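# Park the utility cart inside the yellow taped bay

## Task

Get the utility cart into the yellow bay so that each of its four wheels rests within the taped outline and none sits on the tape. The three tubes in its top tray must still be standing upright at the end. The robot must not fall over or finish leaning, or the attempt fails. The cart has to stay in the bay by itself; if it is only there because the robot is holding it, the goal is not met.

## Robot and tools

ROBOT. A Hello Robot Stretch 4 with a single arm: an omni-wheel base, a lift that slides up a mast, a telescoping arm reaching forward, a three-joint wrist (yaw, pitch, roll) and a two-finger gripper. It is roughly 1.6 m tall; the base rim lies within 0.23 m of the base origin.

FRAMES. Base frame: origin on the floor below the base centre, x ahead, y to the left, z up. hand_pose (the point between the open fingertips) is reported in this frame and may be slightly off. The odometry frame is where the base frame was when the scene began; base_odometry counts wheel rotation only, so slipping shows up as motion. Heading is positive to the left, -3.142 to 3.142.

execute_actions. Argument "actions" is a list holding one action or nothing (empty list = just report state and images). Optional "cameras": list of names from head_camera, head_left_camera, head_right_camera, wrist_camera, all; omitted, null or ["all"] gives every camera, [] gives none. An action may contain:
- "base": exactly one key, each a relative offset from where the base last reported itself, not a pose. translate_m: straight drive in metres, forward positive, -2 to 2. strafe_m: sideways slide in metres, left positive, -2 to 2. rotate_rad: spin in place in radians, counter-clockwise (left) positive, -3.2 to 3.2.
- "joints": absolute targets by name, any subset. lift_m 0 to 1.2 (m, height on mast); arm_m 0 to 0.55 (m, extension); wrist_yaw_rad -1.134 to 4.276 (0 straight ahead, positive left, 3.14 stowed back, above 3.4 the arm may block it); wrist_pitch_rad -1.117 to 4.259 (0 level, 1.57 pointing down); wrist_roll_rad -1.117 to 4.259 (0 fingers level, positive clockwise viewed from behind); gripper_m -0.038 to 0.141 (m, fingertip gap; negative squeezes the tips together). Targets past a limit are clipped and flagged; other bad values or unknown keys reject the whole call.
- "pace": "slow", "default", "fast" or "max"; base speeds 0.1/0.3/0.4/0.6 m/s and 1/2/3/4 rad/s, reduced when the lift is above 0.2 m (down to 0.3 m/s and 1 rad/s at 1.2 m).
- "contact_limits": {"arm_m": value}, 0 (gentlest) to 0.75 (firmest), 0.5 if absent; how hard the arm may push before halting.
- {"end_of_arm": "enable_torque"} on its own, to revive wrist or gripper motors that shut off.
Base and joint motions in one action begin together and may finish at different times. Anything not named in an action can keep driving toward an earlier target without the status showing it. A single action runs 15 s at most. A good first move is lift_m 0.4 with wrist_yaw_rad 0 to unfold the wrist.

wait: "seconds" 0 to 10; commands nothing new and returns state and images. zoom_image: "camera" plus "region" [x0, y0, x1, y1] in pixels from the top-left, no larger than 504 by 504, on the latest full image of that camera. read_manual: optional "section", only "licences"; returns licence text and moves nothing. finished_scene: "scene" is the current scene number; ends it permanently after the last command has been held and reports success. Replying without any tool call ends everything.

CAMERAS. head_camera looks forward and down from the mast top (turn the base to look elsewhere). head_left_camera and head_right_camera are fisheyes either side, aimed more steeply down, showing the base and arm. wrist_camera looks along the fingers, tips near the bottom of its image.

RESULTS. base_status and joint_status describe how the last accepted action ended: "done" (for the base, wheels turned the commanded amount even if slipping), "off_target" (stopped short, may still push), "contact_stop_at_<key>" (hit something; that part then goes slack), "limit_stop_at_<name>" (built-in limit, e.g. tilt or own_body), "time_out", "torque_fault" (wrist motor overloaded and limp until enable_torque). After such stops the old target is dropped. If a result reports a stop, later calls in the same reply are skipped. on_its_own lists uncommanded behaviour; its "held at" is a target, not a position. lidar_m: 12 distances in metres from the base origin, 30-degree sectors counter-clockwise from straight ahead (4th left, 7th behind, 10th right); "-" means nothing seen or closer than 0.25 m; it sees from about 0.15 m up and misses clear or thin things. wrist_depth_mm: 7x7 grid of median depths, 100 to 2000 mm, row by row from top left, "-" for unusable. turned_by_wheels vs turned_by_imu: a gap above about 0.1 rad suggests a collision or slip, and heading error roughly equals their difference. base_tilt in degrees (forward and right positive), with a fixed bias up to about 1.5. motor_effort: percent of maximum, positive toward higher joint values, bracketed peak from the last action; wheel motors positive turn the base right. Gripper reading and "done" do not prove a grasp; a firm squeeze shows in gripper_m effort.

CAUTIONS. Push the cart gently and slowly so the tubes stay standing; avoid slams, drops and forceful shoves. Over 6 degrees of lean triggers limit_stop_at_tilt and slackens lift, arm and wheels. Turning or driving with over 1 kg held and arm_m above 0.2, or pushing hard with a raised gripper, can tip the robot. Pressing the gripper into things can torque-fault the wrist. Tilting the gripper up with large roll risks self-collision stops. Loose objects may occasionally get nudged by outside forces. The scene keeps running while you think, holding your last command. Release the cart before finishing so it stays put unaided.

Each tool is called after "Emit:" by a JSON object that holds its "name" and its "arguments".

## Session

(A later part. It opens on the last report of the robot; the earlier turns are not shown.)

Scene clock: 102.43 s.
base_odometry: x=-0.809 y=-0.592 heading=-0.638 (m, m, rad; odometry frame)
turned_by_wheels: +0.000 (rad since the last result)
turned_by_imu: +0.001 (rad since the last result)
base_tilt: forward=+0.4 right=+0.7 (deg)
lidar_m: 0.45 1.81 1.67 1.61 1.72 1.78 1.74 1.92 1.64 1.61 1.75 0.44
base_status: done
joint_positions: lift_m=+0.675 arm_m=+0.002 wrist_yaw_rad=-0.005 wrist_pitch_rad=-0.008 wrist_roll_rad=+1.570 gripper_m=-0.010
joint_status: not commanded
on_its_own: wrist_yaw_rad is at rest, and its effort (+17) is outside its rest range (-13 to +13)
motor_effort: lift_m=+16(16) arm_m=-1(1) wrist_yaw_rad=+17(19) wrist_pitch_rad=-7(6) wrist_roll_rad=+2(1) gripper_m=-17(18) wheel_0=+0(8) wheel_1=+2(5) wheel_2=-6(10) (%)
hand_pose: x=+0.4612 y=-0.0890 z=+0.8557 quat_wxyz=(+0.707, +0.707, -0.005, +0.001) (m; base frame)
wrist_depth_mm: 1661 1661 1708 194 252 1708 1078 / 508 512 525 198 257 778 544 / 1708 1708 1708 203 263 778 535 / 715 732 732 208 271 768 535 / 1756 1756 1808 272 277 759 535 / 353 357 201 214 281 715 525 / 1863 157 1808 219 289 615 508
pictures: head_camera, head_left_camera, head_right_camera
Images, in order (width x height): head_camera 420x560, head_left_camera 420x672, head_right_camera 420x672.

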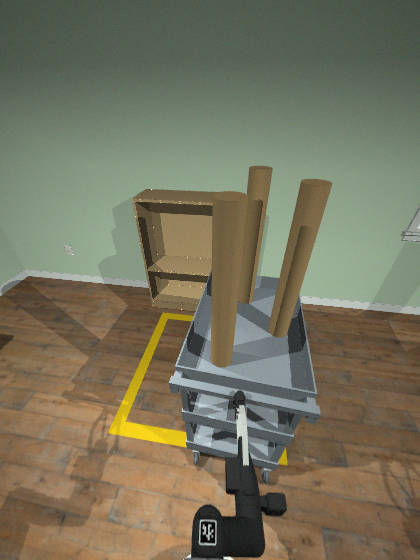

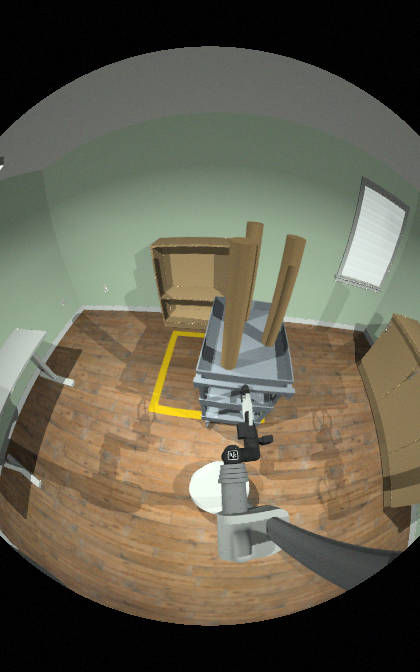

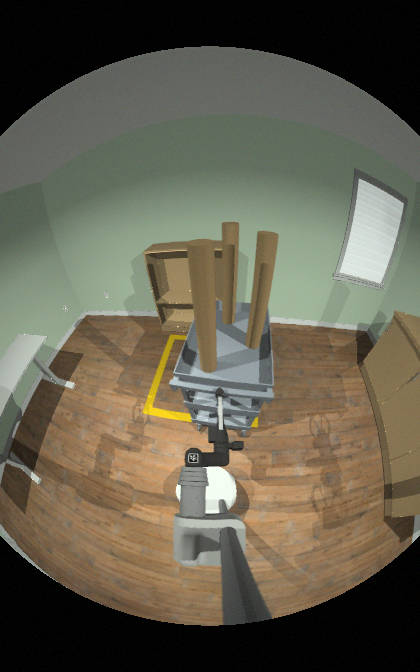

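Emit:
{"name": "execute_actions", "arguments": {"actions": [{"base":{"strafe_m":-0.23},"pace":"slow"}], "cameras": []}}

Emit:
{"name": "execute_actions", "arguments": {"actions": [{"base":{"translate_m":0.2},"pace":"slow"}], "cameras": ["head_camera","head_left_camera","head_right_camera"]}}

Scene clock: 111.77 s.
base_odometry: x=-0.946 y=-0.777 heading=-0.637 (m, m, rad; odometry frame)
turned_by_wheels: +0.000 (rad since the last result)
turned_by_imu: +0.004 (rad since the last result)
base_tilt: forward=+0.5 right=+0.7 (deg)
lidar_m: 0.41 0.41 1.85 1.85 2.28 1.78 1.76 1.95 1.41 1.40 1.53 0.44
base_status: done
joint_positions: lift_m=+0.675 arm_m=+0.002 wrist_yaw_rad=+0.006 wrist_pitch_rad=-0.008 wrist_roll_rad=+1.570 gripper_m=-0.009
joint_status: not commanded
on_its_own: wrist_yaw_rad is at rest, and its effort (-16) is outside its rest range (-13 to +13)
motor_effort: lift_m=+17(16) arm_m=-1(1) wrist_yaw_rad=-16(19) wrist_pitch_rad=-7(7) wrist_roll_rad=+1(1) gripper_m=-24(25) wheel_0=+2(10) wheel_1=+0(5) wheel_2=+1(5) (%)
hand_pose: x=+0.4623 y=-0.0856 z=+0.8557 quat_wxyz=(+0.707, +0.707, -0.001, +0.005) (m; base frame)
wrist_depth_mm: 1618 1661 1618 282 315 1576 1160 / 1708 1661 1661 242 309 1661 442 / 1708 1708 1708 236 301 759 525 / 554 559 559 289 294 768 530 / 1756 1756 1708 281 287 759 530 / 715 715 203 215 281 750 525 / 332 157 334 214 270 661 525
pictures: none
No camera images: the call's "cameras" was empty. Leave "cameras" out to get every camera's image.

Scene clock: 115.07 s.
base_odometry: x=-0.786 y=-0.896 heading=-0.638 (m, m, rad; odometry frame)
turned_by_wheels: +0.000 (rad since the last result)
turned_by_imu: +0.001 (rad since the last result)
base_tilt: forward=+0.6 right=+0.7 (deg)
lidar_m: 0.40 0.42 1.88 1.83 1.97 2.01 1.98 2.15 1.42 1.38 1.55 0.47
base_status: done
joint_positions: lift_m=+0.675 arm_m=+0.002 wrist_yaw_rad=-0.006 wrist_pitch_rad=-0.008 wrist_roll_rad=+1.570 gripper_m=-0.010
joint_status: not commanded
on_its_own: wrist_yaw_rad is at rest, and its effort (+19) is outside its rest range (-13 to +13)
motor_effort: lift_m=+16(16) arm_m=-1(1) wrist_yaw_rad=+19(22) wrist_pitch_rad=-7(7) wrist_roll_rad=+2(1) gripper_m=-14(17) wheel_0=+0(5) wheel_1=+1(6) wheel_2=-5(11) (%)
hand_pose: x=+0.4612 y=-0.0893 z=+0.8557 quat_wxyz=(+0.707, +0.707, -0.005, +0.001) (m; base frame)
wrist_depth_mm: 1464 1464 1464 285 304 315 315 / 1464 1464 1499 233 298 1537 477 / 1499 1464 1499 229 293 759 539 / 1537 569 574 283 289 768 535 / 707 732 741 278 283 759 535 / 1537 732 200 215 278 759 525 / 334 158 338 214 271 654 521
pictures: head_camera, head_left_camera, head_right_camera
Images, in order (width x height): head_camera 420x560, head_left_camera 420x672, head_right_camera 420x672.

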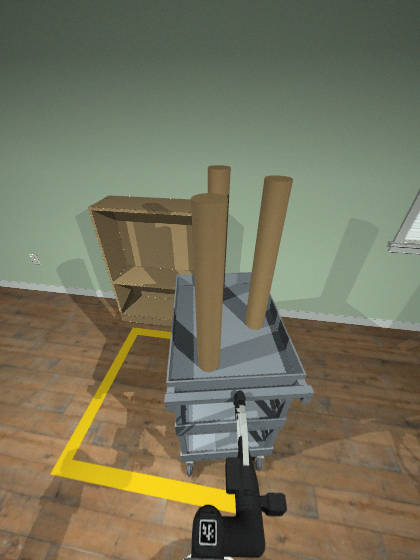

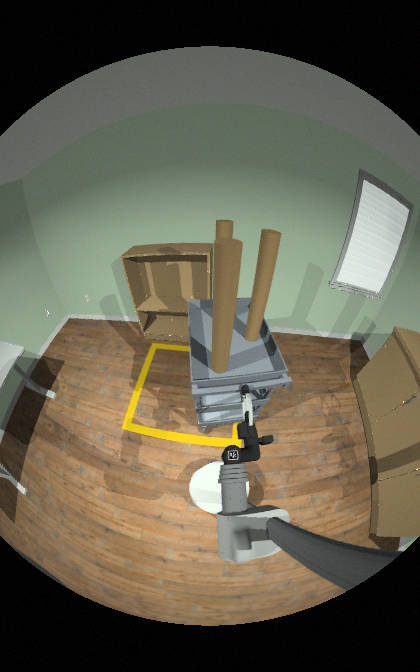

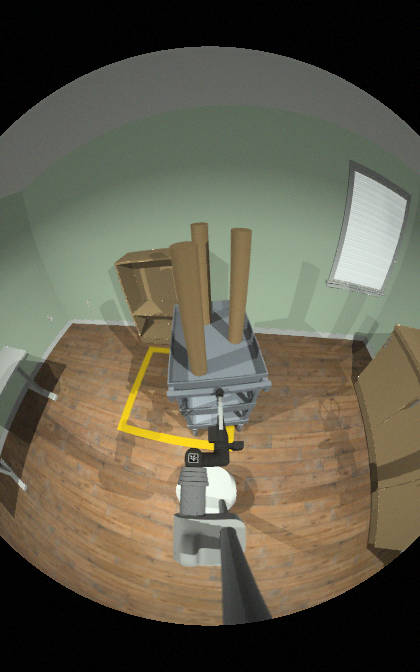

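Emit:
{"name": "execute_actions", "arguments": {"actions": [{"base":{"strafe_m":0.33},"pace":"slow"}], "cameras": []}}

Emit:
{"name": "execute_actions", "arguments": {"actions": [{"base":{"translate_m":-0.3},"pace":"slow"}], "cameras": ["head_camera"]}}

Scene clock: 125.87 s.
base_odometry: x=-0.589 y=-0.631 heading=-0.638 (m, m, rad; odometry frame)
turned_by_wheels: +0.000 (rad since the last result)
turned_by_imu: +0.002 (rad since the last result)
base_tilt: forward=+0.5 right=+0.7 (deg)
lidar_m: 0.46 1.59 1.55 1.50 1.60 1.97 1.94 2.13 1.75 1.74 1.91 0.40
base_status: done
joint_positions: lift_m=+0.675 arm_m=+0.002 wrist_yaw_rad=-0.002 wrist_pitch_rad=-0.008 wrist_roll_rad=+1.570 gripper_m=-0.009
joint_status: not commanded
motor_effort: lift_m=+16(16) arm_m=-1(1) wrist_yaw_rad=+10(26) wrist_pitch_rad=-8(8) wrist_roll_rad=+1(2) gripper_m=-21(18) wheel_0=-4(10) wheel_1=+0(6) wheel_2=+1(3) (%)
hand_pose: x=+0.4615 y=-0.0881 z=+0.8556 quat_wxyz=(+0.707, +0.707, -0.004, +0.002) (m; base frame)
wrist_depth_mm: 452 455 462 163 217 741 544 / 1499 1499 1499 175 230 788 544 / 1537 723 715 186 247 778 535 / 1537 1576 1537 198 264 768 535 / 368 370 373 270 286 707 530 / 1576 1576 189 216 1308 1499 521 / 1661 156 1618 232 324 1336 469
pictures: none
No camera images: the call's "cameras" was empty. Leave "cameras" out to get every camera's image.

Scene clock: 130.13 s.
base_odometry: x=-0.830 y=-0.452 heading=-0.638 (m, m, rad; odometry frame)
turned_by_wheels: +0.000 (rad since the last result)
turned_by_imu: +0.002 (rad since the last result)
base_tilt: forward=+0.5 right=+0.8 (deg)
lidar_m: 0.46 1.93 1.57 1.50 2.09 1.68 1.63 1.76 1.73 1.70 1.84 0.39
base_status: done
joint_positions: lift_m=+0.675 arm_m=+0.002 wrist_yaw_rad=+0.006 wrist_pitch_rad=-0.007 wrist_roll_rad=+1.570 gripper_m=-0.009
joint_status: not commanded
on_its_own: wrist_yaw_rad is at rest, and its effort (-14) is outside its rest range (-13 to +13)
motor_effort: lift_m=+16(16) arm_m=-1(1) wrist_yaw_rad=-14(15) wrist_pitch_rad=-8(9) wrist_roll_rad=+1(1) gripper_m=-19(20) wheel_0=+0(6) wheel_1=-1(5) wheel_2=+6(9) (%)
hand_pose: x=+0.4622 y=-0.0858 z=+0.8556 quat_wxyz=(+0.707, +0.707, -0.001, +0.005) (m; base frame)
wrist_depth_mm: 469 473 477 170 225 750 544 / 1808 1808 517 180 236 788 539 / 699 715 715 190 251 778 539 / 1808 1863 1863 201 265 768 535 / 368 370 375 271 285 715 535 / 1863 1921 202 216 291 1661 530 / 1983 156 1983 230 314 1499 480
pictures: head_camera
Images, in order (width x height): head_camera 420x560.

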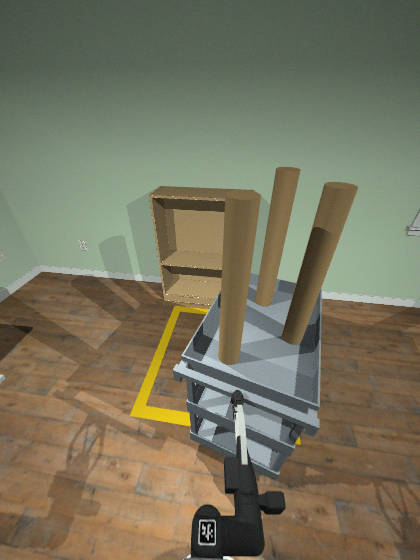

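Emit:
{"name": "execute_actions", "arguments": {"actions": [{"base":{"strafe_m":-0.35},"pace":"slow"}], "cameras": []}}

Emit:
{"name": "execute_actions", "arguments": {"actions": [{"base":{"rotate_rad":0.22},"pace":"slow"}], "cameras": []}}

Emit:
{"name": "execute_actions", "arguments": {"actions": [{"base":{"strafe_m":-0.3},"pace":"slow"}], "cameras": []}}

Emit:
{"name": "execute_actions", "arguments": {"actions": [{"base":{"rotate_rad":0.22},"pace":"slow"}], "cameras": ["head_camera"]}}

Scene clock: 142.00 s.
base_odometry: x=-1.038 y=-0.733 heading=-0.637 (m, m, rad; odometry frame)
turned_by_wheels: +0.001 (rad since the last result)
turned_by_imu: +0.004 (rad since the last result)
base_tilt: forward=+0.4 right=+0.8 (deg)
lidar_m: 0.38 0.41 1.92 1.89 2.14 1.72 1.68 1.82 1.36 1.32 1.50 0.44
base_status: done
joint_positions: lift_m=+0.675 arm_m=+0.002 wrist_yaw_rad=+0.004 wrist_pitch_rad=-0.008 wrist_roll_rad=+1.570 gripper_m=-0.010
joint_status: not commanded
motor_effort: lift_m=+16(16) arm_m=-1(1) wrist_yaw_rad=-6(25) wrist_pitch_rad=-7(9) wrist_roll_rad=+1(2) gripper_m=-18(21) wheel_0=+6(11) wheel_1=+0(4) wheel_2=+2(3) (%)
hand_pose: x=+0.4620 y=-0.0864 z=+0.8557 quat_wxyz=(+0.707, +0.707, -0.002, +0.004) (m; base frame)
wrist_depth_mm: 1756 1756 1756 282 332 1661 1205 / 1756 1756 1756 309 329 1537 427 / 1808 1756 1808 300 1808 1661 521 / 559 559 564 291 298 759 535 / 1863 1863 1808 282 289 759 535 / 699 707 201 215 281 759 525 / 330 157 332 212 265 661 521
pictures: none
No camera images: the call's "cameras" was empty. Leave "cameras" out to get every camera's image.

Scene clock: 143.27 s.
base_odometry: x=-1.038 y=-0.733 heading=-0.418 (m, m, rad; odometry frame)
turned_by_wheels: +0.219 (rad since the last result)
turned_by_imu: +0.216 (rad since the last result)
base_tilt: forward=+0.5 right=+0.8 (deg)
lidar_m: 0.43 0.50 1.87 1.87 1.90 1.67 1.70 2.07 1.34 1.35 1.69 0.44
base_status: done
joint_positions: lift_m=+0.675 arm_m=+0.002 wrist_yaw_rad=-0.005 wrist_pitch_rad=-0.008 wrist_roll_rad=+1.570 gripper_m=-0.010
joint_status: not commanded
on_its_own: wrist_yaw_rad is at rest, and its effort (+16) is outside its rest range (-13 to +13)
motor_effort: lift_m=+16(16) arm_m=-1(1) wrist_yaw_rad=+16(40) wrist_pitch_rad=-6(7) wrist_roll_rad=+1(1) gripper_m=-18(21) wheel_0=-4(10) wheel_1=-1(5) wheel_2=-4(14) (%)
hand_pose: x=+0.4613 y=-0.0889 z=+0.8557 quat_wxyz=(+0.707, +0.707, -0.005, +0.001) (m; base frame)
wrist_depth_mm: 1618 1618 1661 196 255 1661 504 / 512 517 530 200 259 788 544 / 1808 1808 1863 205 265 778 535 / 723 732 732 209 272 778 530 / 1921 1983 1983 273 278 759 530 / 357 359 201 215 281 707 525 / - 157 - 220 289 621 508
pictures: none
No camera images: the call's "cameras" was empty. Leave "cameras" out to get every camera's image.

Scene clock: 147.40 s.
base_odometry: x=-1.160 y=-1.007 heading=-0.417 (m, m, rad; odometry frame)
turned_by_wheels: +0.001 (rad since the last result)
turned_by_imu: +0.003 (rad since the last result)
base_tilt: forward=+0.5 right=+0.8 (deg)
lidar_m: 0.38 0.38 2.15 2.15 1.99 1.78 1.80 1.21 1.06 1.07 1.35 0.48
base_status: done
joint_positions: lift_m=+0.675 arm_m=+0.002 wrist_yaw_rad=+0.006 wrist_pitch_rad=-0.008 wrist_roll_rad=+1.570 gripper_m=-0.009
joint_status: not commanded
motor_effort: lift_m=+16(16) arm_m=-1(1) wrist_yaw_rad=-13(20) wrist_pitch_rad=-7(7) wrist_roll_rad=+1(2) gripper_m=-19(22) wheel_0=+5(9) wheel_1=+0(6) wheel_2=+3(2) (%)
hand_pose: x=+0.4622 y=-0.0858 z=+0.8557 quat_wxyz=(+0.707, +0.707, -0.001, +0.005) (m; base frame)
wrist_depth_mm: 1537 1537 1576 279 1537 1537 1229 / 1618 1618 1661 327 343 349 362 / 1708 1708 1708 309 1708 1708 508 / 564 569 585 296 904 715 535 / 1863 1863 1863 285 294 759 530 / 691 699 202 213 281 750 525 / 332 156 332 211 263 661 521
pictures: none
No camera images: the call's "cameras" was empty. Leave "cameras" out to get every camera's image.

Scene clock: 148.67 s.
base_odometry: x=-1.160 y=-1.007 heading=-0.198 (m, m, rad; odometry frame)
turned_by_wheels: +0.219 (rad since the last result)
turned_by_imu: +0.215 (rad since the last result)
base_tilt: forward=+0.3 right=+0.7 (deg)
lidar_m: 0.43 0.48 2.13 2.27 1.84 1.77 1.87 1.10 1.05 1.15 1.97 0.43
base_status: done
joint_positions: lift_m=+0.675 arm_m=+0.002 wrist_yaw_rad=-0.006 wrist_pitch_rad=-0.008 wrist_roll_rad=+1.570 gripper_m=-0.010
joint_status: not commanded
on_its_own: wrist_yaw_rad is at rest, and its effort (+20) is outside its rest range (-13 to +13)
motor_effort: lift_m=+16(16) arm_m=-1(1) wrist_yaw_rad=+20(45) wrist_pitch_rad=-7(7) wrist_roll_rad=+1(1) gripper_m=-19(19) wheel_0=-4(11) wheel_1=-1(7) wheel_2=-6(12) (%)
hand_pose: x=+0.4612 y=-0.0891 z=+0.8557 quat_wxyz=(+0.707, +0.707, -0.005, +0.001) (m; base frame)
wrist_depth_mm: 1537 1576 1576 207 267 1576 424 / 1661 1661 1661 209 270 1537 508 / 535 530 535 211 272 768 535 / 741 1921 1921 272 276 768 530 / - - - 274 277 750 530 / 353 357 200 215 278 750 525 / - 158 355 216 281 615 521
pictures: head_camera
Images, in order (width x height): head_camera 420x560.

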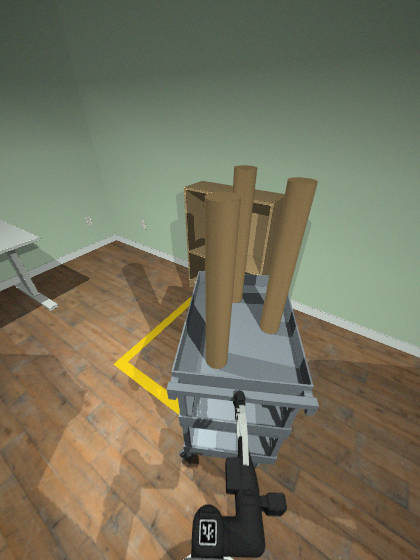

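Emit:
{"name": "execute_actions", "arguments": {"actions": [{"base":{"translate_m":0.44},"pace":"slow"}], "cameras": ["head_camera"]}}

Scene clock: 158.03 s.
base_odometry: x=-0.729 y=-1.094 heading=-0.198 (m, m, rad; odometry frame)
turned_by_wheels: +0.000 (rad since the last result)
turned_by_imu: +0.003 (rad since the last result)
base_tilt: forward=+0.4 right=+0.8 (deg)
lidar_m: 0.49 2.30 1.93 2.04 2.20 2.14 2.30 1.34 1.31 1.41 1.58 0.37
base_status: done
joint_positions: lift_m=+0.675 arm_m=+0.002 wrist_yaw_rad=-0.002 wrist_pitch_rad=-0.008 wrist_roll_rad=+1.570 gripper_m=-0.010
joint_status: not commanded
motor_effort: lift_m=+16(16) arm_m=-1(1) wrist_yaw_rad=+7(18) wrist_pitch_rad=-6(7) wrist_roll_rad=+2(0) gripper_m=-15(19) wheel_0=+3(6) wheel_1=+3(7) wheel_2=-6(13) (%)
hand_pose: x=+0.4616 y=-0.0881 z=+0.8557 quat_wxyz=(+0.707, +0.707, -0.004, +0.002) (m; base frame)
wrist_depth_mm: 615 621 621 119 176 699 544 / 1308 1308 1281 131 193 741 544 / 1397 1430 1397 145 213 768 539 / 357 362 364 165 244 707 535 / 1661 1661 382 194 286 1499 530 / 1863 1921 200 206 1464 1499 492 / - 157 - 234 397 404 415
pictures: head_camera
Images, in order (width x height): head_camera 420x560.

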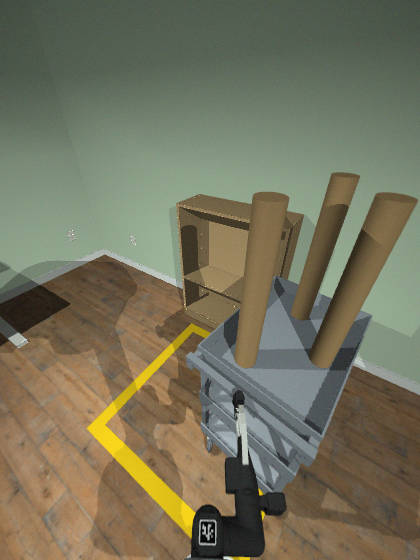

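Emit:
{"name": "execute_actions", "arguments": {"actions": [{"base":{"rotate_rad":-0.45},"pace":"slow"}], "cameras": []}}

Emit:
{"name": "execute_actions", "arguments": {"actions": [{"base":{"strafe_m":0.38},"pace":"slow"}], "cameras": []}}

Emit:
{"name": "execute_actions", "arguments": {"actions": [{"base":{"rotate_rad":-0.35},"pace":"slow"}], "cameras": []}}

Emit:
{"name": "execute_actions", "arguments": {"actions": [{"base":{"strafe_m":0.35},"pace":"slow"}], "cameras": ["head_camera"]}}

Scene clock: 176.27 s.
base_odometry: x=-0.729 y=-1.094 heading=-0.647 (m, m, rad; odometry frame)
turned_by_wheels: -0.449 (rad since the last result)
turned_by_imu: -0.439 (rad since the last result)
base_tilt: forward=+0.4 right=+0.8 (deg)
lidar_m: 0.40 0.45 1.96 1.94 2.06 2.21 2.17 2.33 1.35 1.30 1.43 0.46
base_status: done
joint_positions: lift_m=+0.675 arm_m=+0.002 wrist_yaw_rad=+0.003 wrist_pitch_rad=-0.008 wrist_roll_rad=+1.570 gripper_m=-0.009
joint_status: not commanded
motor_effort: lift_m=+17(16) arm_m=-1(1) wrist_yaw_rad=-8(37) wrist_pitch_rad=-8(8) wrist_roll_rad=+1(0) gripper_m=-21(20) wheel_0=+3(13) wheel_1=+3(8) wheel_2=+4(10) (%)
hand_pose: x=+0.4620 y=-0.0866 z=+0.8556 quat_wxyz=(+0.707, +0.707, -0.002, +0.004) (m; base frame)
wrist_depth_mm: 1281 1281 1281 271 290 300 300 / 1281 1308 1308 223 286 1336 504 / 544 554 564 221 285 759 539 / 1308 1336 1366 278 282 768 535 / 723 723 732 276 279 759 530 / 368 377 201 213 276 750 530 / 336 157 340 213 272 654 521
pictures: none
No camera images: the call's "cameras" was empty. Leave "cameras" out to get every camera's image.

Scene clock: 181.20 s.
base_odometry: x=-0.499 y=-0.791 heading=-0.648 (m, m, rad; odometry frame)
turned_by_wheels: -0.001 (rad since the last result)
turned_by_imu: +0.000 (rad since the last result)
base_tilt: forward=+0.4 right=+0.8 (deg)
lidar_m: 0.48 1.40 1.60 1.54 1.67 2.16 2.12 2.31 1.73 1.67 1.83 0.41
base_status: done
joint_positions: lift_m=+0.675 arm_m=+0.002 wrist_yaw_rad=-0.005 wrist_pitch_rad=-0.008 wrist_roll_rad=+1.570 gripper_m=-0.010
joint_status: not commanded
on_its_own: wrist_yaw_rad is at rest, and its effort (+17) is outside its rest range (-13 to +13)
motor_effort: lift_m=+16(16) arm_m=-1(1) wrist_yaw_rad=+17(27) wrist_pitch_rad=-8(8) wrist_roll_rad=+1(1) gripper_m=-16(21) wheel_0=-6(10) wheel_1=+2(6) wheel_2=-4(2) (%)
hand_pose: x=+0.4613 y=-0.0889 z=+0.8556 quat_wxyz=(+0.707, +0.707, -0.005, +0.001) (m; base frame)
wrist_depth_mm: 445 445 445 148 202 741 544 / 668 676 683 159 216 788 544 / 1366 1366 1366 173 232 768 539 / 1366 1397 1397 187 253 768 535 / 362 362 368 216 279 691 530 / 1397 1397 201 207 290 1397 512 / 1430 158 1430 227 325 1308 473
pictures: none
No camera images: the call's "cameras" was empty. Leave "cameras" out to get every camera's image.

Scene clock: 182.67 s.
base_odometry: x=-0.499 y=-0.791 heading=-0.997 (m, m, rad; odometry frame)
turned_by_wheels: -0.349 (rad since the last result)
turned_by_imu: -0.342 (rad since the last result)
base_tilt: forward=+0.5 right=+0.7 (deg)
lidar_m: 0.39 0.43 1.88 1.56 1.55 1.82 2.12 2.12 2.46 1.67 1.70 0.46
base_status: done
joint_positions: lift_m=+0.675 arm_m=+0.002 wrist_yaw_rad=+0.002 wrist_pitch_rad=-0.008 wrist_roll_rad=+1.570 gripper_m=-0.010
joint_status: not commanded
motor_effort: lift_m=+16(16) arm_m=-1(1) wrist_yaw_rad=-4(32) wrist_pitch_rad=-8(7) wrist_roll_rad=+0(1) gripper_m=-17(19) wheel_0=+5(11) wheel_1=+3(7) wheel_2=+2(9) (%)
hand_pose: x=+0.4620 y=-0.0867 z=+0.8557 quat_wxyz=(+0.707, +0.707, -0.002, +0.004) (m; base frame)
wrist_depth_mm: 1618 1661 1661 267 297 306 309 / 1576 1576 1618 228 293 1661 473 / 564 1537 1537 225 287 768 539 / 1430 574 569 279 283 768 530 / 707 723 732 276 279 759 530 / 1366 1366 200 212 276 750 525 / 332 158 336 211 268 661 521
pictures: none
No camera images: the call's "cameras" was empty. Leave "cameras" out to get every camera's image.

Scene clock: 187.30 s.
base_odometry: x=-0.206 y=-0.601 heading=-0.997 (m, m, rad; odometry frame)
turned_by_wheels: +0.000 (rad since the last result)
turned_by_imu: +0.001 (rad since the last result)
base_tilt: forward=+0.5 right=+0.8 (deg)
lidar_m: 0.48 1.19 1.78 1.22 1.21 1.44 2.20 2.19 2.60 2.03 2.04 0.41
base_status: done
joint_positions: lift_m=+0.675 arm_m=+0.002 wrist_yaw_rad=-0.005 wrist_pitch_rad=-0.008 wrist_roll_rad=+1.570 gripper_m=-0.010
joint_status: not commanded
on_its_own: wrist_yaw_rad is at rest, and its effort (+15) is outside its rest range (-13 to +13)
motor_effort: lift_m=+16(16) arm_m=-1(1) wrist_yaw_rad=+15(27) wrist_pitch_rad=-7(8) wrist_roll_rad=+1(1) gripper_m=-19(20) wheel_0=-3(10) wheel_1=+2(8) wheel_2=+0(2) (%)
hand_pose: x=+0.4614 y=-0.0888 z=+0.8556 quat_wxyz=(+0.707, +0.707, -0.004, +0.001) (m; base frame)
wrist_depth_mm: 449 445 449 153 206 750 544 / 1464 1499 707 165 220 788 539 / 1397 1397 1430 176 235 778 539 / 1366 1397 1397 188 253 768 535 / 362 364 366 217 278 699 530 / 1255 1281 201 207 286 1281 517 / 1229 158 1205 224 319 1255 469
pictures: head_camera
Images, in order (width x height): head_camera 420x560.

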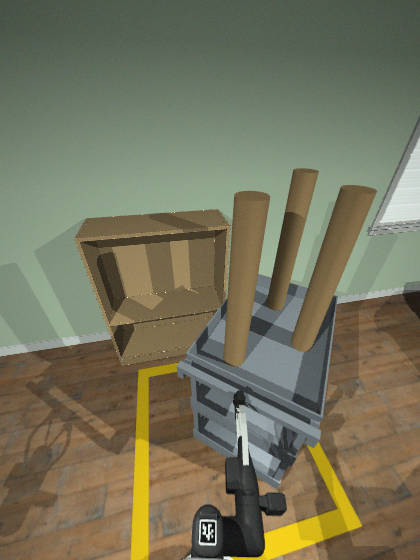

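Emit:
{"name": "execute_actions", "arguments": {"actions": [{"base":{"rotate_rad":-0.22},"pace":"slow"}], "cameras": []}}

Emit:
{"name": "execute_actions", "arguments": {"actions": [{"base":{"translate_m":-0.55},"pace":"slow"}], "cameras": ["head_camera"]}}

Scene clock: 192.27 s.
base_odometry: x=-0.205 y=-0.601 heading=-1.216 (m, m, rad; odometry frame)
turned_by_wheels: -0.219 (rad since the last result)
turned_by_imu: -0.213 (rad since the last result)
base_tilt: forward=+0.5 right=+0.8 (deg)
lidar_m: 0.43 0.47 1.60 1.23 1.22 1.28 2.24 2.20 2.37 2.04 2.03 0.45
base_status: done
joint_positions: lift_m=+0.675 arm_m=+0.002 wrist_yaw_rad=+0.006 wrist_pitch_rad=-0.008 wrist_roll_rad=+1.570 gripper_m=-0.010
joint_status: not commanded
on_its_own: wrist_yaw_rad is at rest, and its effort (-18) is outside its rest range (-13 to +13)
motor_effort: lift_m=+16(16) arm_m=-1(1) wrist_yaw_rad=-18(31) wrist_pitch_rad=-7(7) wrist_roll_rad=+2(1) gripper_m=-20(20) wheel_0=+6(9) wheel_1=+4(6) wheel_2=+5(11) (%)
hand_pose: x=+0.4623 y=-0.0857 z=+0.8556 quat_wxyz=(+0.707, +0.707, -0.001, +0.005) (m; base frame)
wrist_depth_mm: 1921 1983 1983 200 258 1576 442 / 1808 1863 1808 203 263 842 525 / 535 530 530 206 266 778 539 / 715 723 741 208 271 768 535 / 1397 1430 1430 271 274 768 530 / 351 357 191 212 276 715 530 / 1205 157 355 215 281 615 521
pictures: none
No camera images: the call's "cameras" was empty. Leave "cameras" out to get every camera's image.

Scene clock: 199.03 s.
base_odometry: x=-0.396 y=-0.086 heading=-1.216 (m, m, rad; odometry frame)
turned_by_wheels: +0.000 (rad since the last result)
turned_by_imu: +0.002 (rad since the last result)
base_tilt: forward=+0.4 right=+0.8 (deg)
lidar_m: 0.43 0.47 2.12 0.99 0.93 1.00 1.75 1.70 1.82 2.34 2.29 0.45
base_status: done
joint_positions: lift_m=+0.675 arm_m=+0.002 wrist_yaw_rad=+0.001 wrist_pitch_rad=-0.008 wrist_roll_rad=+1.570 gripper_m=-0.009
joint_status: not commanded
motor_effort: lift_m=+16(16) arm_m=-1(1) wrist_yaw_rad=-1(19) wrist_pitch_rad=-8(8) wrist_roll_rad=+1(1) gripper_m=-21(22) wheel_0=-2(5) wheel_1=-1(5) wheel_2=+4(11) (%)
hand_pose: x=+0.4619 y=-0.0870 z=+0.8556 quat_wxyz=(+0.707, +0.707, -0.002, +0.003) (m; base frame)
wrist_depth_mm: - - - 203 264 1576 421 / - - - 205 265 1537 521 / 530 530 530 207 268 778 539 / 732 750 - 210 271 768 535 / 1921 1983 1921 272 274 759 530 / 353 357 201 213 277 732 525 / 1708 157 355 215 281 609 521
pictures: head_camera
Images, in order (width x height): head_camera 420x560.

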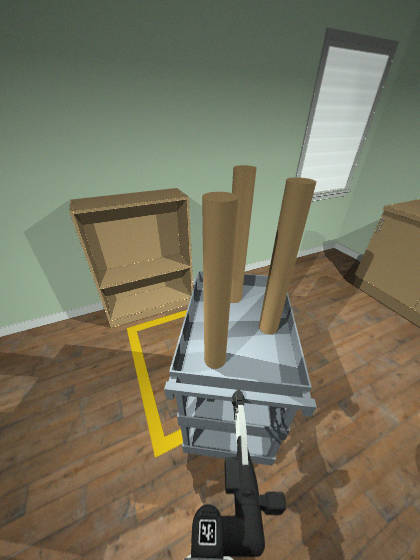

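Emit:
{"name": "execute_actions", "arguments": {"actions": [{"base":{"strafe_m":-0.25},"pace":"slow"}], "cameras": []}}

Emit:
{"name": "execute_actions", "arguments": {"actions": [{"base":{"rotate_rad":0.3},"pace":"slow"}], "cameras": []}}

Emit:
{"name": "execute_actions", "arguments": {"actions": [{"base":{"strafe_m":-0.35},"pace":"slow"}], "cameras": []}}

Emit:
{"name": "execute_actions", "arguments": {"actions": [{"base":{"rotate_rad":0.2},"pace":"slow"}], "cameras": ["head_camera"]}}

Scene clock: 208.77 s.
base_odometry: x=-0.631 y=-0.173 heading=-1.215 (m, m, rad; odometry frame)
turned_by_wheels: +0.000 (rad since the last result)
turned_by_imu: +0.004 (rad since the last result)
base_tilt: forward=+0.5 right=+0.8 (deg)
lidar_m: 0.38 0.37 2.24 1.24 1.17 1.25 1.62 1.58 1.70 2.41 2.02 0.49
base_status: done
joint_positions: lift_m=+0.675 arm_m=+0.002 wrist_yaw_rad=+0.003 wrist_pitch_rad=-0.008 wrist_roll_rad=+1.570 gripper_m=-0.010
joint_status: not commanded
motor_effort: lift_m=+16(16) arm_m=-1(1) wrist_yaw_rad=-7(28) wrist_pitch_rad=-7(8) wrist_roll_rad=+1(1) gripper_m=-19(20) wheel_0=+3(11) wheel_1=+0(5) wheel_2=+1(2) (%)
hand_pose: x=+0.4620 y=-0.0866 z=+0.8557 quat_wxyz=(+0.707, +0.707, -0.002, +0.004) (m; base frame)
wrist_depth_mm: - - - 279 - 1808 1229 / - - - 324 342 355 353 / - - - 306 - 1708 496 / 564 574 - 291 904 715 535 / 1983 1983 - 279 290 759 530 / 699 699 200 209 277 750 525 / 336 157 332 205 257 661 525
pictures: none
No camera images: the call's "cameras" was empty. Leave "cameras" out to get every camera's image.

Scene clock: 210.13 s.
base_odometry: x=-0.631 y=-0.173 heading=-0.916 (m, m, rad; odometry frame)
turned_by_wheels: +0.299 (rad since the last result)
turned_by_imu: +0.294 (rad since the last result)
base_tilt: forward=+0.5 right=+0.9 (deg)
lidar_m: 0.42 0.50 1.35 1.18 1.18 1.72 1.59 1.60 1.99 2.03 2.05 0.41
base_status: done
joint_positions: lift_m=+0.675 arm_m=+0.002 wrist_yaw_rad=-0.005 wrist_pitch_rad=-0.008 wrist_roll_rad=+1.570 gripper_m=-0.010
joint_status: not commanded
on_its_own: wrist_yaw_rad is at rest, and its effort (+15) is outside its rest range (-13 to +13)
motor_effort: lift_m=+16(16) arm_m=-1(1) wrist_yaw_rad=+15(49) wrist_pitch_rad=-7(7) wrist_roll_rad=+1(1) gripper_m=-20(16) wheel_0=-6(9) wheel_1=-1(6) wheel_2=-3(14) (%)
hand_pose: x=+0.4614 y=-0.0887 z=+0.8557 quat_wxyz=(+0.707, +0.707, -0.004, +0.001) (m; base frame)
wrist_depth_mm: - - - 186 243 1756 820 / 500 504 508 191 251 768 539 / - - - 196 256 778 539 / 715 715 732 202 264 768 530 / 1863 1921 1921 265 272 759 530 / 355 355 200 209 276 715 525 / 1808 158 1808 215 287 609 512
pictures: none
No camera images: the call's "cameras" was empty. Leave "cameras" out to get every camera's image.

Scene clock: 214.80 s.
base_odometry: x=-0.908 y=-0.386 heading=-0.916 (m, m, rad; odometry frame)
turned_by_wheels: +0.000 (rad since the last result)
turned_by_imu: +0.004 (rad since the last result)
base_tilt: forward=+0.5 right=+0.7 (deg)
lidar_m: 0.38 0.38 1.74 1.52 1.53 1.71 1.54 1.55 1.92 1.69 1.71 0.49
base_status: done
joint_positions: lift_m=+0.675 arm_m=+0.002 wrist_yaw_rad=+0.007 wrist_pitch_rad=-0.008 wrist_roll_rad=+1.570 gripper_m=-0.009
joint_status: not commanded
on_its_own: wrist_yaw_rad is at rest, and its effort (-18) is outside its rest range (-13 to +13)
motor_effort: lift_m=+16(16) arm_m=-1(1) wrist_yaw_rad=-18(23) wrist_pitch_rad=-7(7) wrist_roll_rad=+1(2) gripper_m=-23(19) wheel_0=+4(9) wheel_1=+0(4) wheel_2=+3(1) (%)
hand_pose: x=+0.4624 y=-0.0855 z=+0.8556 quat_wxyz=(+0.707, +0.707, +0.000, +0.005) (m; base frame)
wrist_depth_mm: - - - 287 - 1808 1229 / - - - 330 347 353 364 / - - - 310 - 1756 500 / 1983 - - 294 - 715 539 / 580 574 569 281 293 759 530 / 1863 1921 202 209 278 750 525 / 343 157 336 206 255 661 525
pictures: none
No camera images: the call's "cameras" was empty. Leave "cameras" out to get every camera's image.

Scene clock: 215.97 s.
base_odometry: x=-0.908 y=-0.386 heading=-0.717 (m, m, rad; odometry frame)
turned_by_wheels: +0.199 (rad since the last result)
turned_by_imu: +0.196 (rad since the last result)
base_tilt: forward=+0.5 right=+0.8 (deg)
lidar_m: 0.42 0.44 1.60 1.53 1.60 1.60 1.54 1.60 2.33 1.69 1.79 0.44
base_status: done
joint_positions: lift_m=+0.675 arm_m=+0.002 wrist_yaw_rad=-0.007 wrist_pitch_rad=-0.008 wrist_roll_rad=+1.570 gripper_m=-0.010
joint_status: not commanded
on_its_own: wrist_yaw_rad is at rest, and its effort (+22) is outside its rest range (-13 to +13)
motor_effort: lift_m=+16(16) arm_m=-1(1) wrist_yaw_rad=+22(44) wrist_pitch_rad=-7(8) wrist_roll_rad=+1(1) gripper_m=-20(18) wheel_0=-5(9) wheel_1=-3(5) wheel_2=-7(12) (%)
hand_pose: x=+0.4612 y=-0.0894 z=+0.8557 quat_wxyz=(+0.707, +0.707, -0.005, +0.000) (m; base frame)
wrist_depth_mm: 1921 1983 1921 217 281 290 291 / 1983 1983 1983 216 279 1756 512 / 539 539 544 215 278 741 539 / 1921 1983 - 274 277 778 535 / 723 723 732 272 276 759 530 / 364 370 200 211 274 750 525 / 338 158 342 212 272 654 521
pictures: head_camera
Images, in order (width x height): head_camera 420x560.

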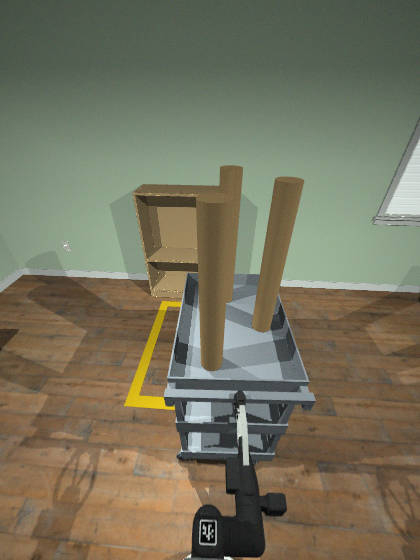

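Emit:
{"name": "execute_actions", "arguments": {"actions": [{"base":{"strafe_m":-0.09},"pace":"slow"}], "cameras": []}}

Emit:
{"name": "execute_actions", "arguments": {"actions": [{"base":{"translate_m":0.25},"pace":"slow"}], "cameras": ["head_camera"]}}

Scene clock: 222.47 s.
base_odometry: x=-0.967 y=-0.453 heading=-0.717 (m, m, rad; odometry frame)
turned_by_wheels: +0.000 (rad since the last result)
turned_by_imu: +0.003 (rad since the last result)
base_tilt: forward=+0.4 right=+0.8 (deg)
lidar_m: 0.38 0.41 1.65 1.64 2.11 1.57 1.52 1.66 2.33 1.58 1.71 0.48
base_status: done
joint_positions: lift_m=+0.675 arm_m=+0.002 wrist_yaw_rad=+0.006 wrist_pitch_rad=-0.008 wrist_roll_rad=+1.570 gripper_m=-0.009
joint_status: not commanded
on_its_own: wrist_yaw_rad is at rest, and its effort (-15) is outside its rest range (-13 to +13)
motor_effort: lift_m=+16(16) arm_m=-1(1) wrist_yaw_rad=-15(19) wrist_pitch_rad=-7(7) wrist_roll_rad=+1(1) gripper_m=-17(19) wheel_0=+5(10) wheel_1=-2(7) wheel_2=+1(4) (%)
hand_pose: x=+0.4623 y=-0.0856 z=+0.8556 quat_wxyz=(+0.707, +0.707, +0.000, +0.005) (m; base frame)
wrist_depth_mm: 1921 1983 1921 276 303 310 1098 / 1921 1921 1983 231 296 1661 480 / 1921 1921 1983 227 290 768 525 / 554 554 559 281 286 768 535 / 732 741 1983 276 279 759 530 / 1983 1983 201 211 274 750 525 / 329 157 330 209 265 661 521
pictures: none
No camera images: the call's "cameras" was empty. Leave "cameras" out to get every camera's image.

Scene clock: 226.23 s.
base_odometry: x=-0.779 y=-0.618 heading=-0.717 (m, m, rad; odometry frame)
turned_by_wheels: +0.000 (rad since the last result)
turned_by_imu: +0.000 (rad since the last result)
base_tilt: forward=+0.4 right=+0.8 (deg)
lidar_m: 0.41 0.44 1.65 1.60 1.72 1.85 1.78 1.90 1.69 1.60 1.73 0.46
base_status: done
joint_positions: lift_m=+0.675 arm_m=+0.002 wrist_yaw_rad=-0.007 wrist_pitch_rad=-0.008 wrist_roll_rad=+1.570 gripper_m=-0.010
joint_status: not commanded
on_its_own: wrist_yaw_rad is at rest, and its effort (+23) is outside its rest range (-13 to +13)
motor_effort: lift_m=+16(16) arm_m=-1(1) wrist_yaw_rad=+23(23) wrist_pitch_rad=-7(8) wrist_roll_rad=+0(1) gripper_m=-17(18) wheel_0=-1(8) wheel_1=+2(6) wheel_2=-7(11) (%)
hand_pose: x=+0.4612 y=-0.0894 z=+0.8557 quat_wxyz=(+0.707, +0.707, -0.005, +0.000) (m; base frame)
wrist_depth_mm: 1708 1661 1708 220 283 293 296 / 1708 1708 1756 218 281 1756 504 / 535 544 549 216 279 732 539 / 1661 1708 1661 274 278 768 530 / 715 715 723 273 276 759 530 / 366 375 201 211 273 759 525 / 336 158 340 211 270 654 521
pictures: head_camera
Images, in order (width x height): head_camera 420x560.

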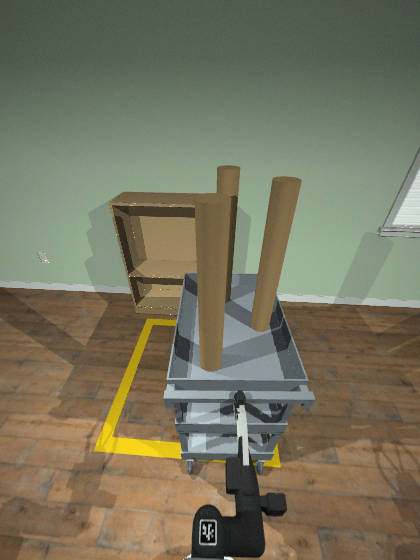

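Emit:
{"name": "execute_actions", "arguments": {"actions": [{"base":{"strafe_m":-0.17},"pace":"slow"}], "cameras": []}}

Emit:
{"name": "execute_actions", "arguments": {"actions": [{"base":{"translate_m":0.25},"pace":"slow"}], "cameras": ["head_camera"]}}

Scene clock: 237.00 s.
base_odometry: x=-0.891 y=-0.746 heading=-0.717 (m, m, rad; odometry frame)
turned_by_wheels: +0.000 (rad since the last result)
turned_by_imu: +0.003 (rad since the last result)
base_tilt: forward=+0.5 right=+0.7 (deg)
lidar_m: 0.38 0.40 1.89 1.78 1.88 1.86 1.79 1.92 1.50 1.41 1.55 0.47
base_status: done
joint_positions: lift_m=+0.675 arm_m=+0.002 wrist_yaw_rad=+0.007 wrist_pitch_rad=-0.008 wrist_roll_rad=+1.570 gripper_m=-0.009
joint_status: not commanded
on_its_own: wrist_yaw_rad is at rest, and its effort (-18) is outside its rest range (-13 to +13)
motor_effort: lift_m=+16(16) arm_m=-1(1) wrist_yaw_rad=-18(23) wrist_pitch_rad=-7(8) wrist_roll_rad=+1(1) gripper_m=-24(23) wheel_0=+5(9) wheel_1=-2(5) wheel_2=+1(6) (%)
hand_pose: x=+0.4624 y=-0.0855 z=+0.8556 quat_wxyz=(+0.707, +0.707, +0.000, +0.005) (m; base frame)
wrist_depth_mm: 1661 1661 1708 271 1708 1708 1229 / 1661 1661 1661 315 332 340 342 / 1661 1661 1708 301 1708 1756 504 / 559 564 569 289 300 723 535 / 1661 1708 1756 278 287 759 530 / 691 699 201 209 276 750 530 / 334 157 329 206 258 661 521
pictures: none
No camera images: the call's "cameras" was empty. Leave "cameras" out to get every camera's image.

Scene clock: 240.77 s.
base_odometry: x=-0.703 y=-0.910 heading=-0.717 (m, m, rad; odometry frame)
turned_by_wheels: +0.000 (rad since the last result)
turned_by_imu: +0.001 (rad since the last result)
base_tilt: forward=+0.4 right=+0.9 (deg)
lidar_m: 0.37 0.37 1.86 1.77 1.86 2.15 2.04 2.17 1.50 1.46 1.55 0.48
base_status: done
joint_positions: lift_m=+0.675 arm_m=+0.002 wrist_yaw_rad=-0.004 wrist_pitch_rad=-0.008 wrist_roll_rad=+1.570 gripper_m=-0.010
joint_status: not commanded
on_its_own: wrist_yaw_rad is at rest, and its effort (+14) is outside its rest range (-13 to +13)
motor_effort: lift_m=+16(16) arm_m=-1(1) wrist_yaw_rad=+14(27) wrist_pitch_rad=-7(7) wrist_roll_rad=+1(2) gripper_m=-22(20) wheel_0=+0(7) wheel_1=+3(7) wheel_2=-5(12) (%)
hand_pose: x=+0.4614 y=-0.0886 z=+0.8557 quat_wxyz=(+0.707, +0.707, -0.004, +0.001) (m; base frame)
wrist_depth_mm: 1430 1430 1430 289 1464 1499 1205 / 1430 1464 1464 330 347 353 362 / 1430 1430 1464 310 1464 1499 500 / 1430 1430 1464 293 1499 715 535 / 564 569 564 278 290 759 530 / 1430 1464 200 209 277 750 525 / 347 158 336 203 254 661 521
pictures: head_camera
Images, in order (width x height): head_camera 420x560.

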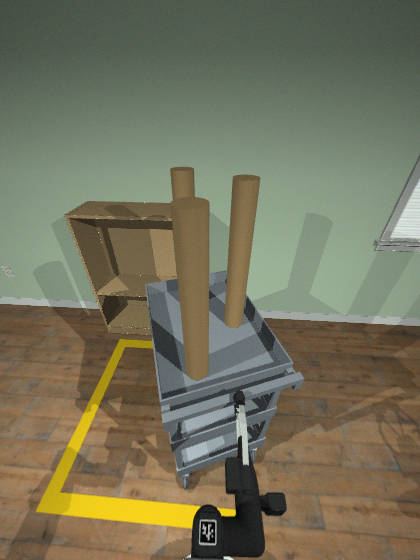

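Emit:
{"name": "execute_actions", "arguments": {"actions": [{"base":{"translate_m":0.07},"pace":"slow"}], "cameras": []}}

Emit:
{"name": "execute_actions", "arguments": {"actions": [{"base":{"strafe_m":0.3},"pace":"slow"}], "cameras": ["head_camera"]}}

Emit:
{"name": "execute_actions", "arguments": {"actions": [{"joints":{"gripper_m":0.1}}], "cameras": []}}

Emit:
{"name": "execute_actions", "arguments": {"actions": [{"base":{"translate_m":-0.4}}], "cameras": ["head_camera"]}}

Emit:
{"name": "execute_actions", "arguments": {"actions": [{"base":{"strafe_m":-0.7}}]}}

Scene clock: 250.60 s.
base_odometry: x=-0.650 y=-0.956 heading=-0.717 (m, m, rad; odometry frame)
turned_by_wheels: +0.000 (rad since the last result)
turned_by_imu: +0.002 (rad since the last result)
base_tilt: forward=+0.4 right=+0.8 (deg)
lidar_m: 0.37 0.36 1.85 1.79 1.86 2.20 2.13 2.25 1.51 1.46 1.57 0.49
base_status: done
joint_positions: lift_m=+0.675 arm_m=+0.002 wrist_yaw_rad=-0.003 wrist_pitch_rad=-0.008 wrist_roll_rad=+1.570 gripper_m=-0.010
joint_status: not commanded
motor_effort: lift_m=+16(16) arm_m=-2(1) wrist_yaw_rad=+13(16) wrist_pitch_rad=-7(7) wrist_roll_rad=+1(1) gripper_m=-17(17) wheel_0=+2(3) wheel_1=+3(5) wheel_2=-5(12) (%)
hand_pose: x=+0.4615 y=-0.0884 z=+0.8557 quat_wxyz=(+0.707, +0.707, -0.004, +0.002) (m; base frame)
wrist_depth_mm: 1366 1366 1366 294 1397 1397 1229 / 1366 1366 1336 332 351 362 362 / 1366 1366 1397 312 1397 1397 492 / 1366 1366 1397 294 1430 759 535 / 554 554 559 278 293 759 530 / 1366 1366 200 207 276 750 525 / 661 158 340 202 253 654 521
pictures: none
No camera images: the call's "cameras" was empty. Leave "cameras" out to get every camera's image.

Scene clock: 254.73 s.
base_odometry: x=-0.453 y=-0.730 heading=-0.717 (m, m, rad; odometry frame)
turned_by_wheels: +0.000 (rad since the last result)
turned_by_imu: +0.000 (rad since the last result)
base_tilt: forward=+0.5 right=+0.8 (deg)
lidar_m: 0.43 0.48 1.55 1.46 1.56 2.19 2.09 2.24 1.83 1.75 1.88 0.44
base_status: done
joint_positions: lift_m=+0.675 arm_m=+0.002 wrist_yaw_rad=-0.003 wrist_pitch_rad=-0.007 wrist_roll_rad=+1.570 gripper_m=-0.009
joint_status: not commanded
motor_effort: lift_m=+16(16) arm_m=-1(1) wrist_yaw_rad=+11(24) wrist_pitch_rad=-8(8) wrist_roll_rad=+0(1) gripper_m=-24(20) wheel_0=-5(10) wheel_1=+1(6) wheel_2=-1(2) (%)
hand_pose: x=+0.4615 y=-0.0883 z=+0.8556 quat_wxyz=(+0.707, +0.707, -0.004, +0.002) (m; base frame)
wrist_depth_mm: 1397 1397 1397 198 256 1430 436 / 1366 1366 1397 201 260 842 525 / 535 530 535 204 265 768 535 / 715 723 732 207 268 768 535 / 1366 1397 1397 270 274 759 530 / 351 355 201 211 276 707 525 / 1397 157 355 214 281 627 521
pictures: head_camera
Images, in order (width x height): head_camera 420x560.

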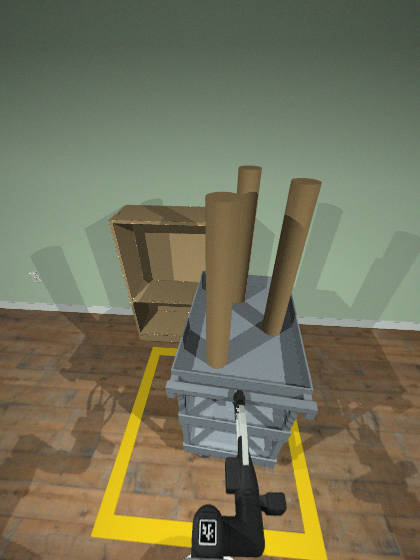

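Scene clock: 256.60 s.
base_odometry: x=-0.453 y=-0.730 heading=-0.717 (m, m, rad; odometry frame)
turned_by_wheels: +0.000 (rad since the last result)
turned_by_imu: +0.001 (rad since the last result)
base_tilt: forward=+0.4 right=+0.9 (deg)
lidar_m: 0.43 0.49 1.55 1.46 1.57 2.19 2.10 2.22 1.80 1.73 1.89 0.43
base_status: not commanded
joint_positions: lift_m=+0.675 arm_m=+0.002 wrist_yaw_rad=+0.000 wrist_pitch_rad=-0.008 wrist_roll_rad=+1.570 gripper_m=+0.100
joint_status: all done
motor_effort: lift_m=+16(16) arm_m=-1(1) wrist_yaw_rad=+6(10) wrist_pitch_rad=-7(8) wrist_roll_rad=+2(1) gripper_m=-1(16) wheel_0=-3(5) wheel_1=+1(1) wheel_2=-1(1) (%)
hand_pose: x=+0.4618 y=-0.0875 z=+0.8556 quat_wxyz=(+0.707, +0.707, -0.003, +0.003) (m; base frame)
wrist_depth_mm: 1366 1366 1397 201 259 1397 445 / 1366 1397 1366 204 263 798 530 / 539 539 535 208 267 778 539 / 723 723 732 211 272 768 535 / 1397 1397 1366 273 278 759 530 / 353 353 357 277 216 715 525 / 1397 362 362 161 286 627 521
pictures: none
No camera images: the call's "cameras" was empty. Leave "cameras" out to get every camera's image.

Scene clock: 259.40 s.
base_odometry: x=-0.754 y=-0.467 heading=-0.718 (m, m, rad; odometry frame)
turned_by_wheels: +0.000 (rad since the last result)
turned_by_imu: +0.000 (rad since the last result)
base_tilt: forward=+0.5 right=+0.9 (deg)
lidar_m: 0.82 1.79 1.55 1.49 1.54 1.74 1.70 1.81 1.82 1.74 1.84 0.85
base_status: done
joint_positions: lift_m=+0.675 arm_m=+0.002 wrist_yaw_rad=+0.000 wrist_pitch_rad=-0.008 wrist_roll_rad=+1.570 gripper_m=+0.100
joint_status: not commanded
motor_effort: lift_m=+17(17) arm_m=-1(2) wrist_yaw_rad=+2(3) wrist_pitch_rad=-7(7) wrist_roll_rad=+1(1) gripper_m=-4(1) wheel_0=+0(6) wheel_1=-2(6) wheel_2=-1(9) (%)
hand_pose: x=+0.4618 y=-0.0875 z=+0.8556 quat_wxyz=(+0.707, +0.707, -0.003, +0.003) (m; base frame)
wrist_depth_mm: 1756 1756 1756 1808 1808 1808 1229 / 1756 1756 1808 1808 1808 1756 1229 / 1756 931 946 676 1255 676 946 / 1808 1756 1160 676 1308 691 991 / 778 778 768 691 1308 699 976 / 1808 1808 1537 699 216 715 960 / 1808 1808 1808 160 1618 1397 1060
pictures: head_camera
Images, in order (width x height): head_camera 420x560.

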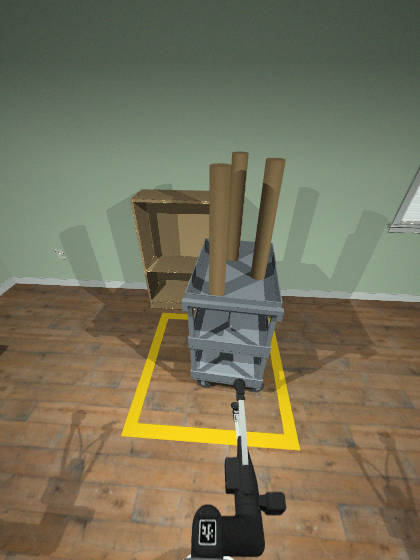

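Scene clock: 263.07 s.
base_odometry: x=-1.214 y=-0.994 heading=-0.717 (m, m, rad; odometry frame)
turned_by_wheels: +0.000 (rad since the last result)
turned_by_imu: +0.002 (rad since the last result)
base_tilt: forward=+0.4 right=+0.7 (deg)
lidar_m: 1.33 0.92 2.29 2.18 2.35 1.80 1.73 1.86 1.06 1.04 1.10 1.62
base_status: done
joint_positions: lift_m=+0.675 arm_m=+0.002 wrist_yaw_rad=+0.000 wrist_pitch_rad=-0.008 wrist_roll_rad=+1.570 gripper_m=+0.100
joint_status: not commanded
motor_effort: lift_m=+17(17) arm_m=-1(1) wrist_yaw_rad=+4(4) wrist_pitch_rad=-7(7) wrist_roll_rad=+1(2) gripper_m=+1(4) wheel_0=-1(8) wheel_1=+2(9) wheel_2=-1(1) (%)
hand_pose: x=+0.4618 y=-0.0875 z=+0.8556 quat_wxyz=(+0.707, +0.707, -0.003, +0.003) (m; base frame)
wrist_depth_mm: 1708 1756 1756 1808 1756 1808 1229 / 1708 1756 1756 1756 1808 1756 1229 / 1756 1756 1808 1808 1863 1756 1229 / 1756 1808 1808 1808 1863 1756 1205 / 1756 1756 1808 1808 1808 1708 1205 / 1756 1808 1756 1808 216 1708 1160 / 1756 1808 1808 160 1229 1255 1138
pictures: head_camera, head_left_camera, head_right_camera, wrist_camera
Images, in order (width x height): head_camera 420x560, head_left_camera 420x672, head_right_camera 420x672, wrist_camera 616x392.

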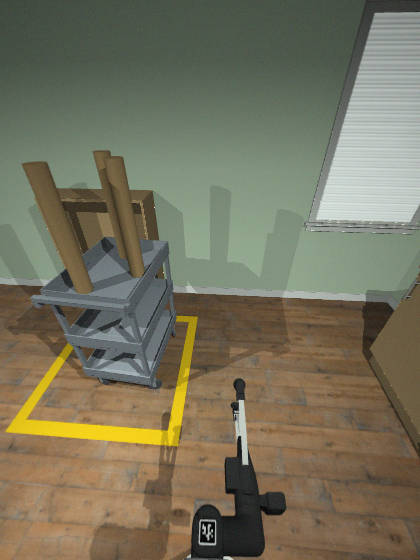

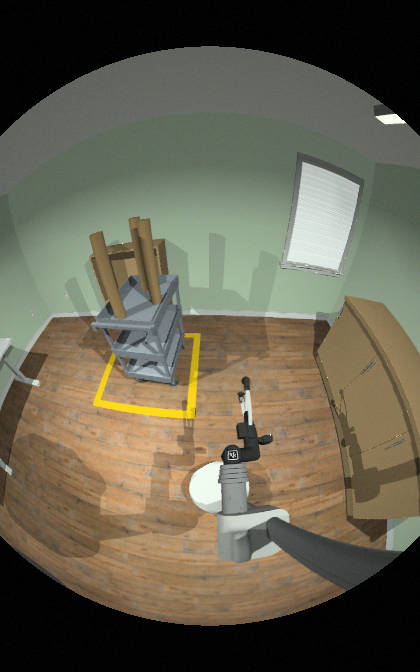

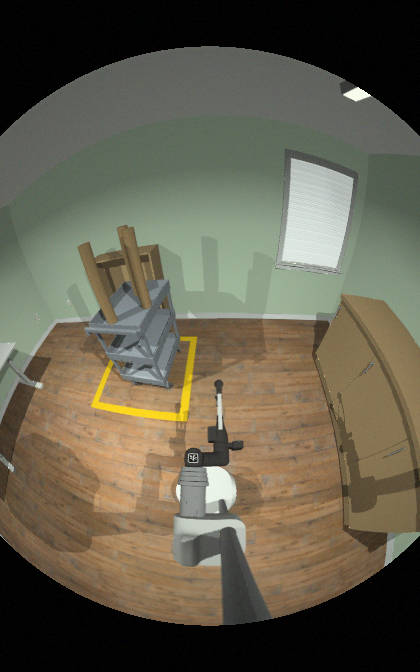

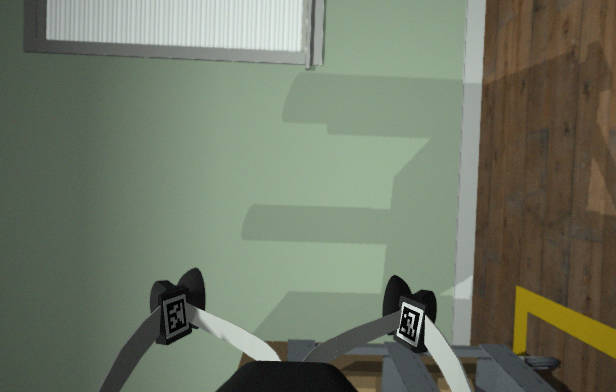

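Clearly inside.

Emit:
{"name": "finished_scene", "arguments": {"scene": 1}}

The scene is finished: the task was done.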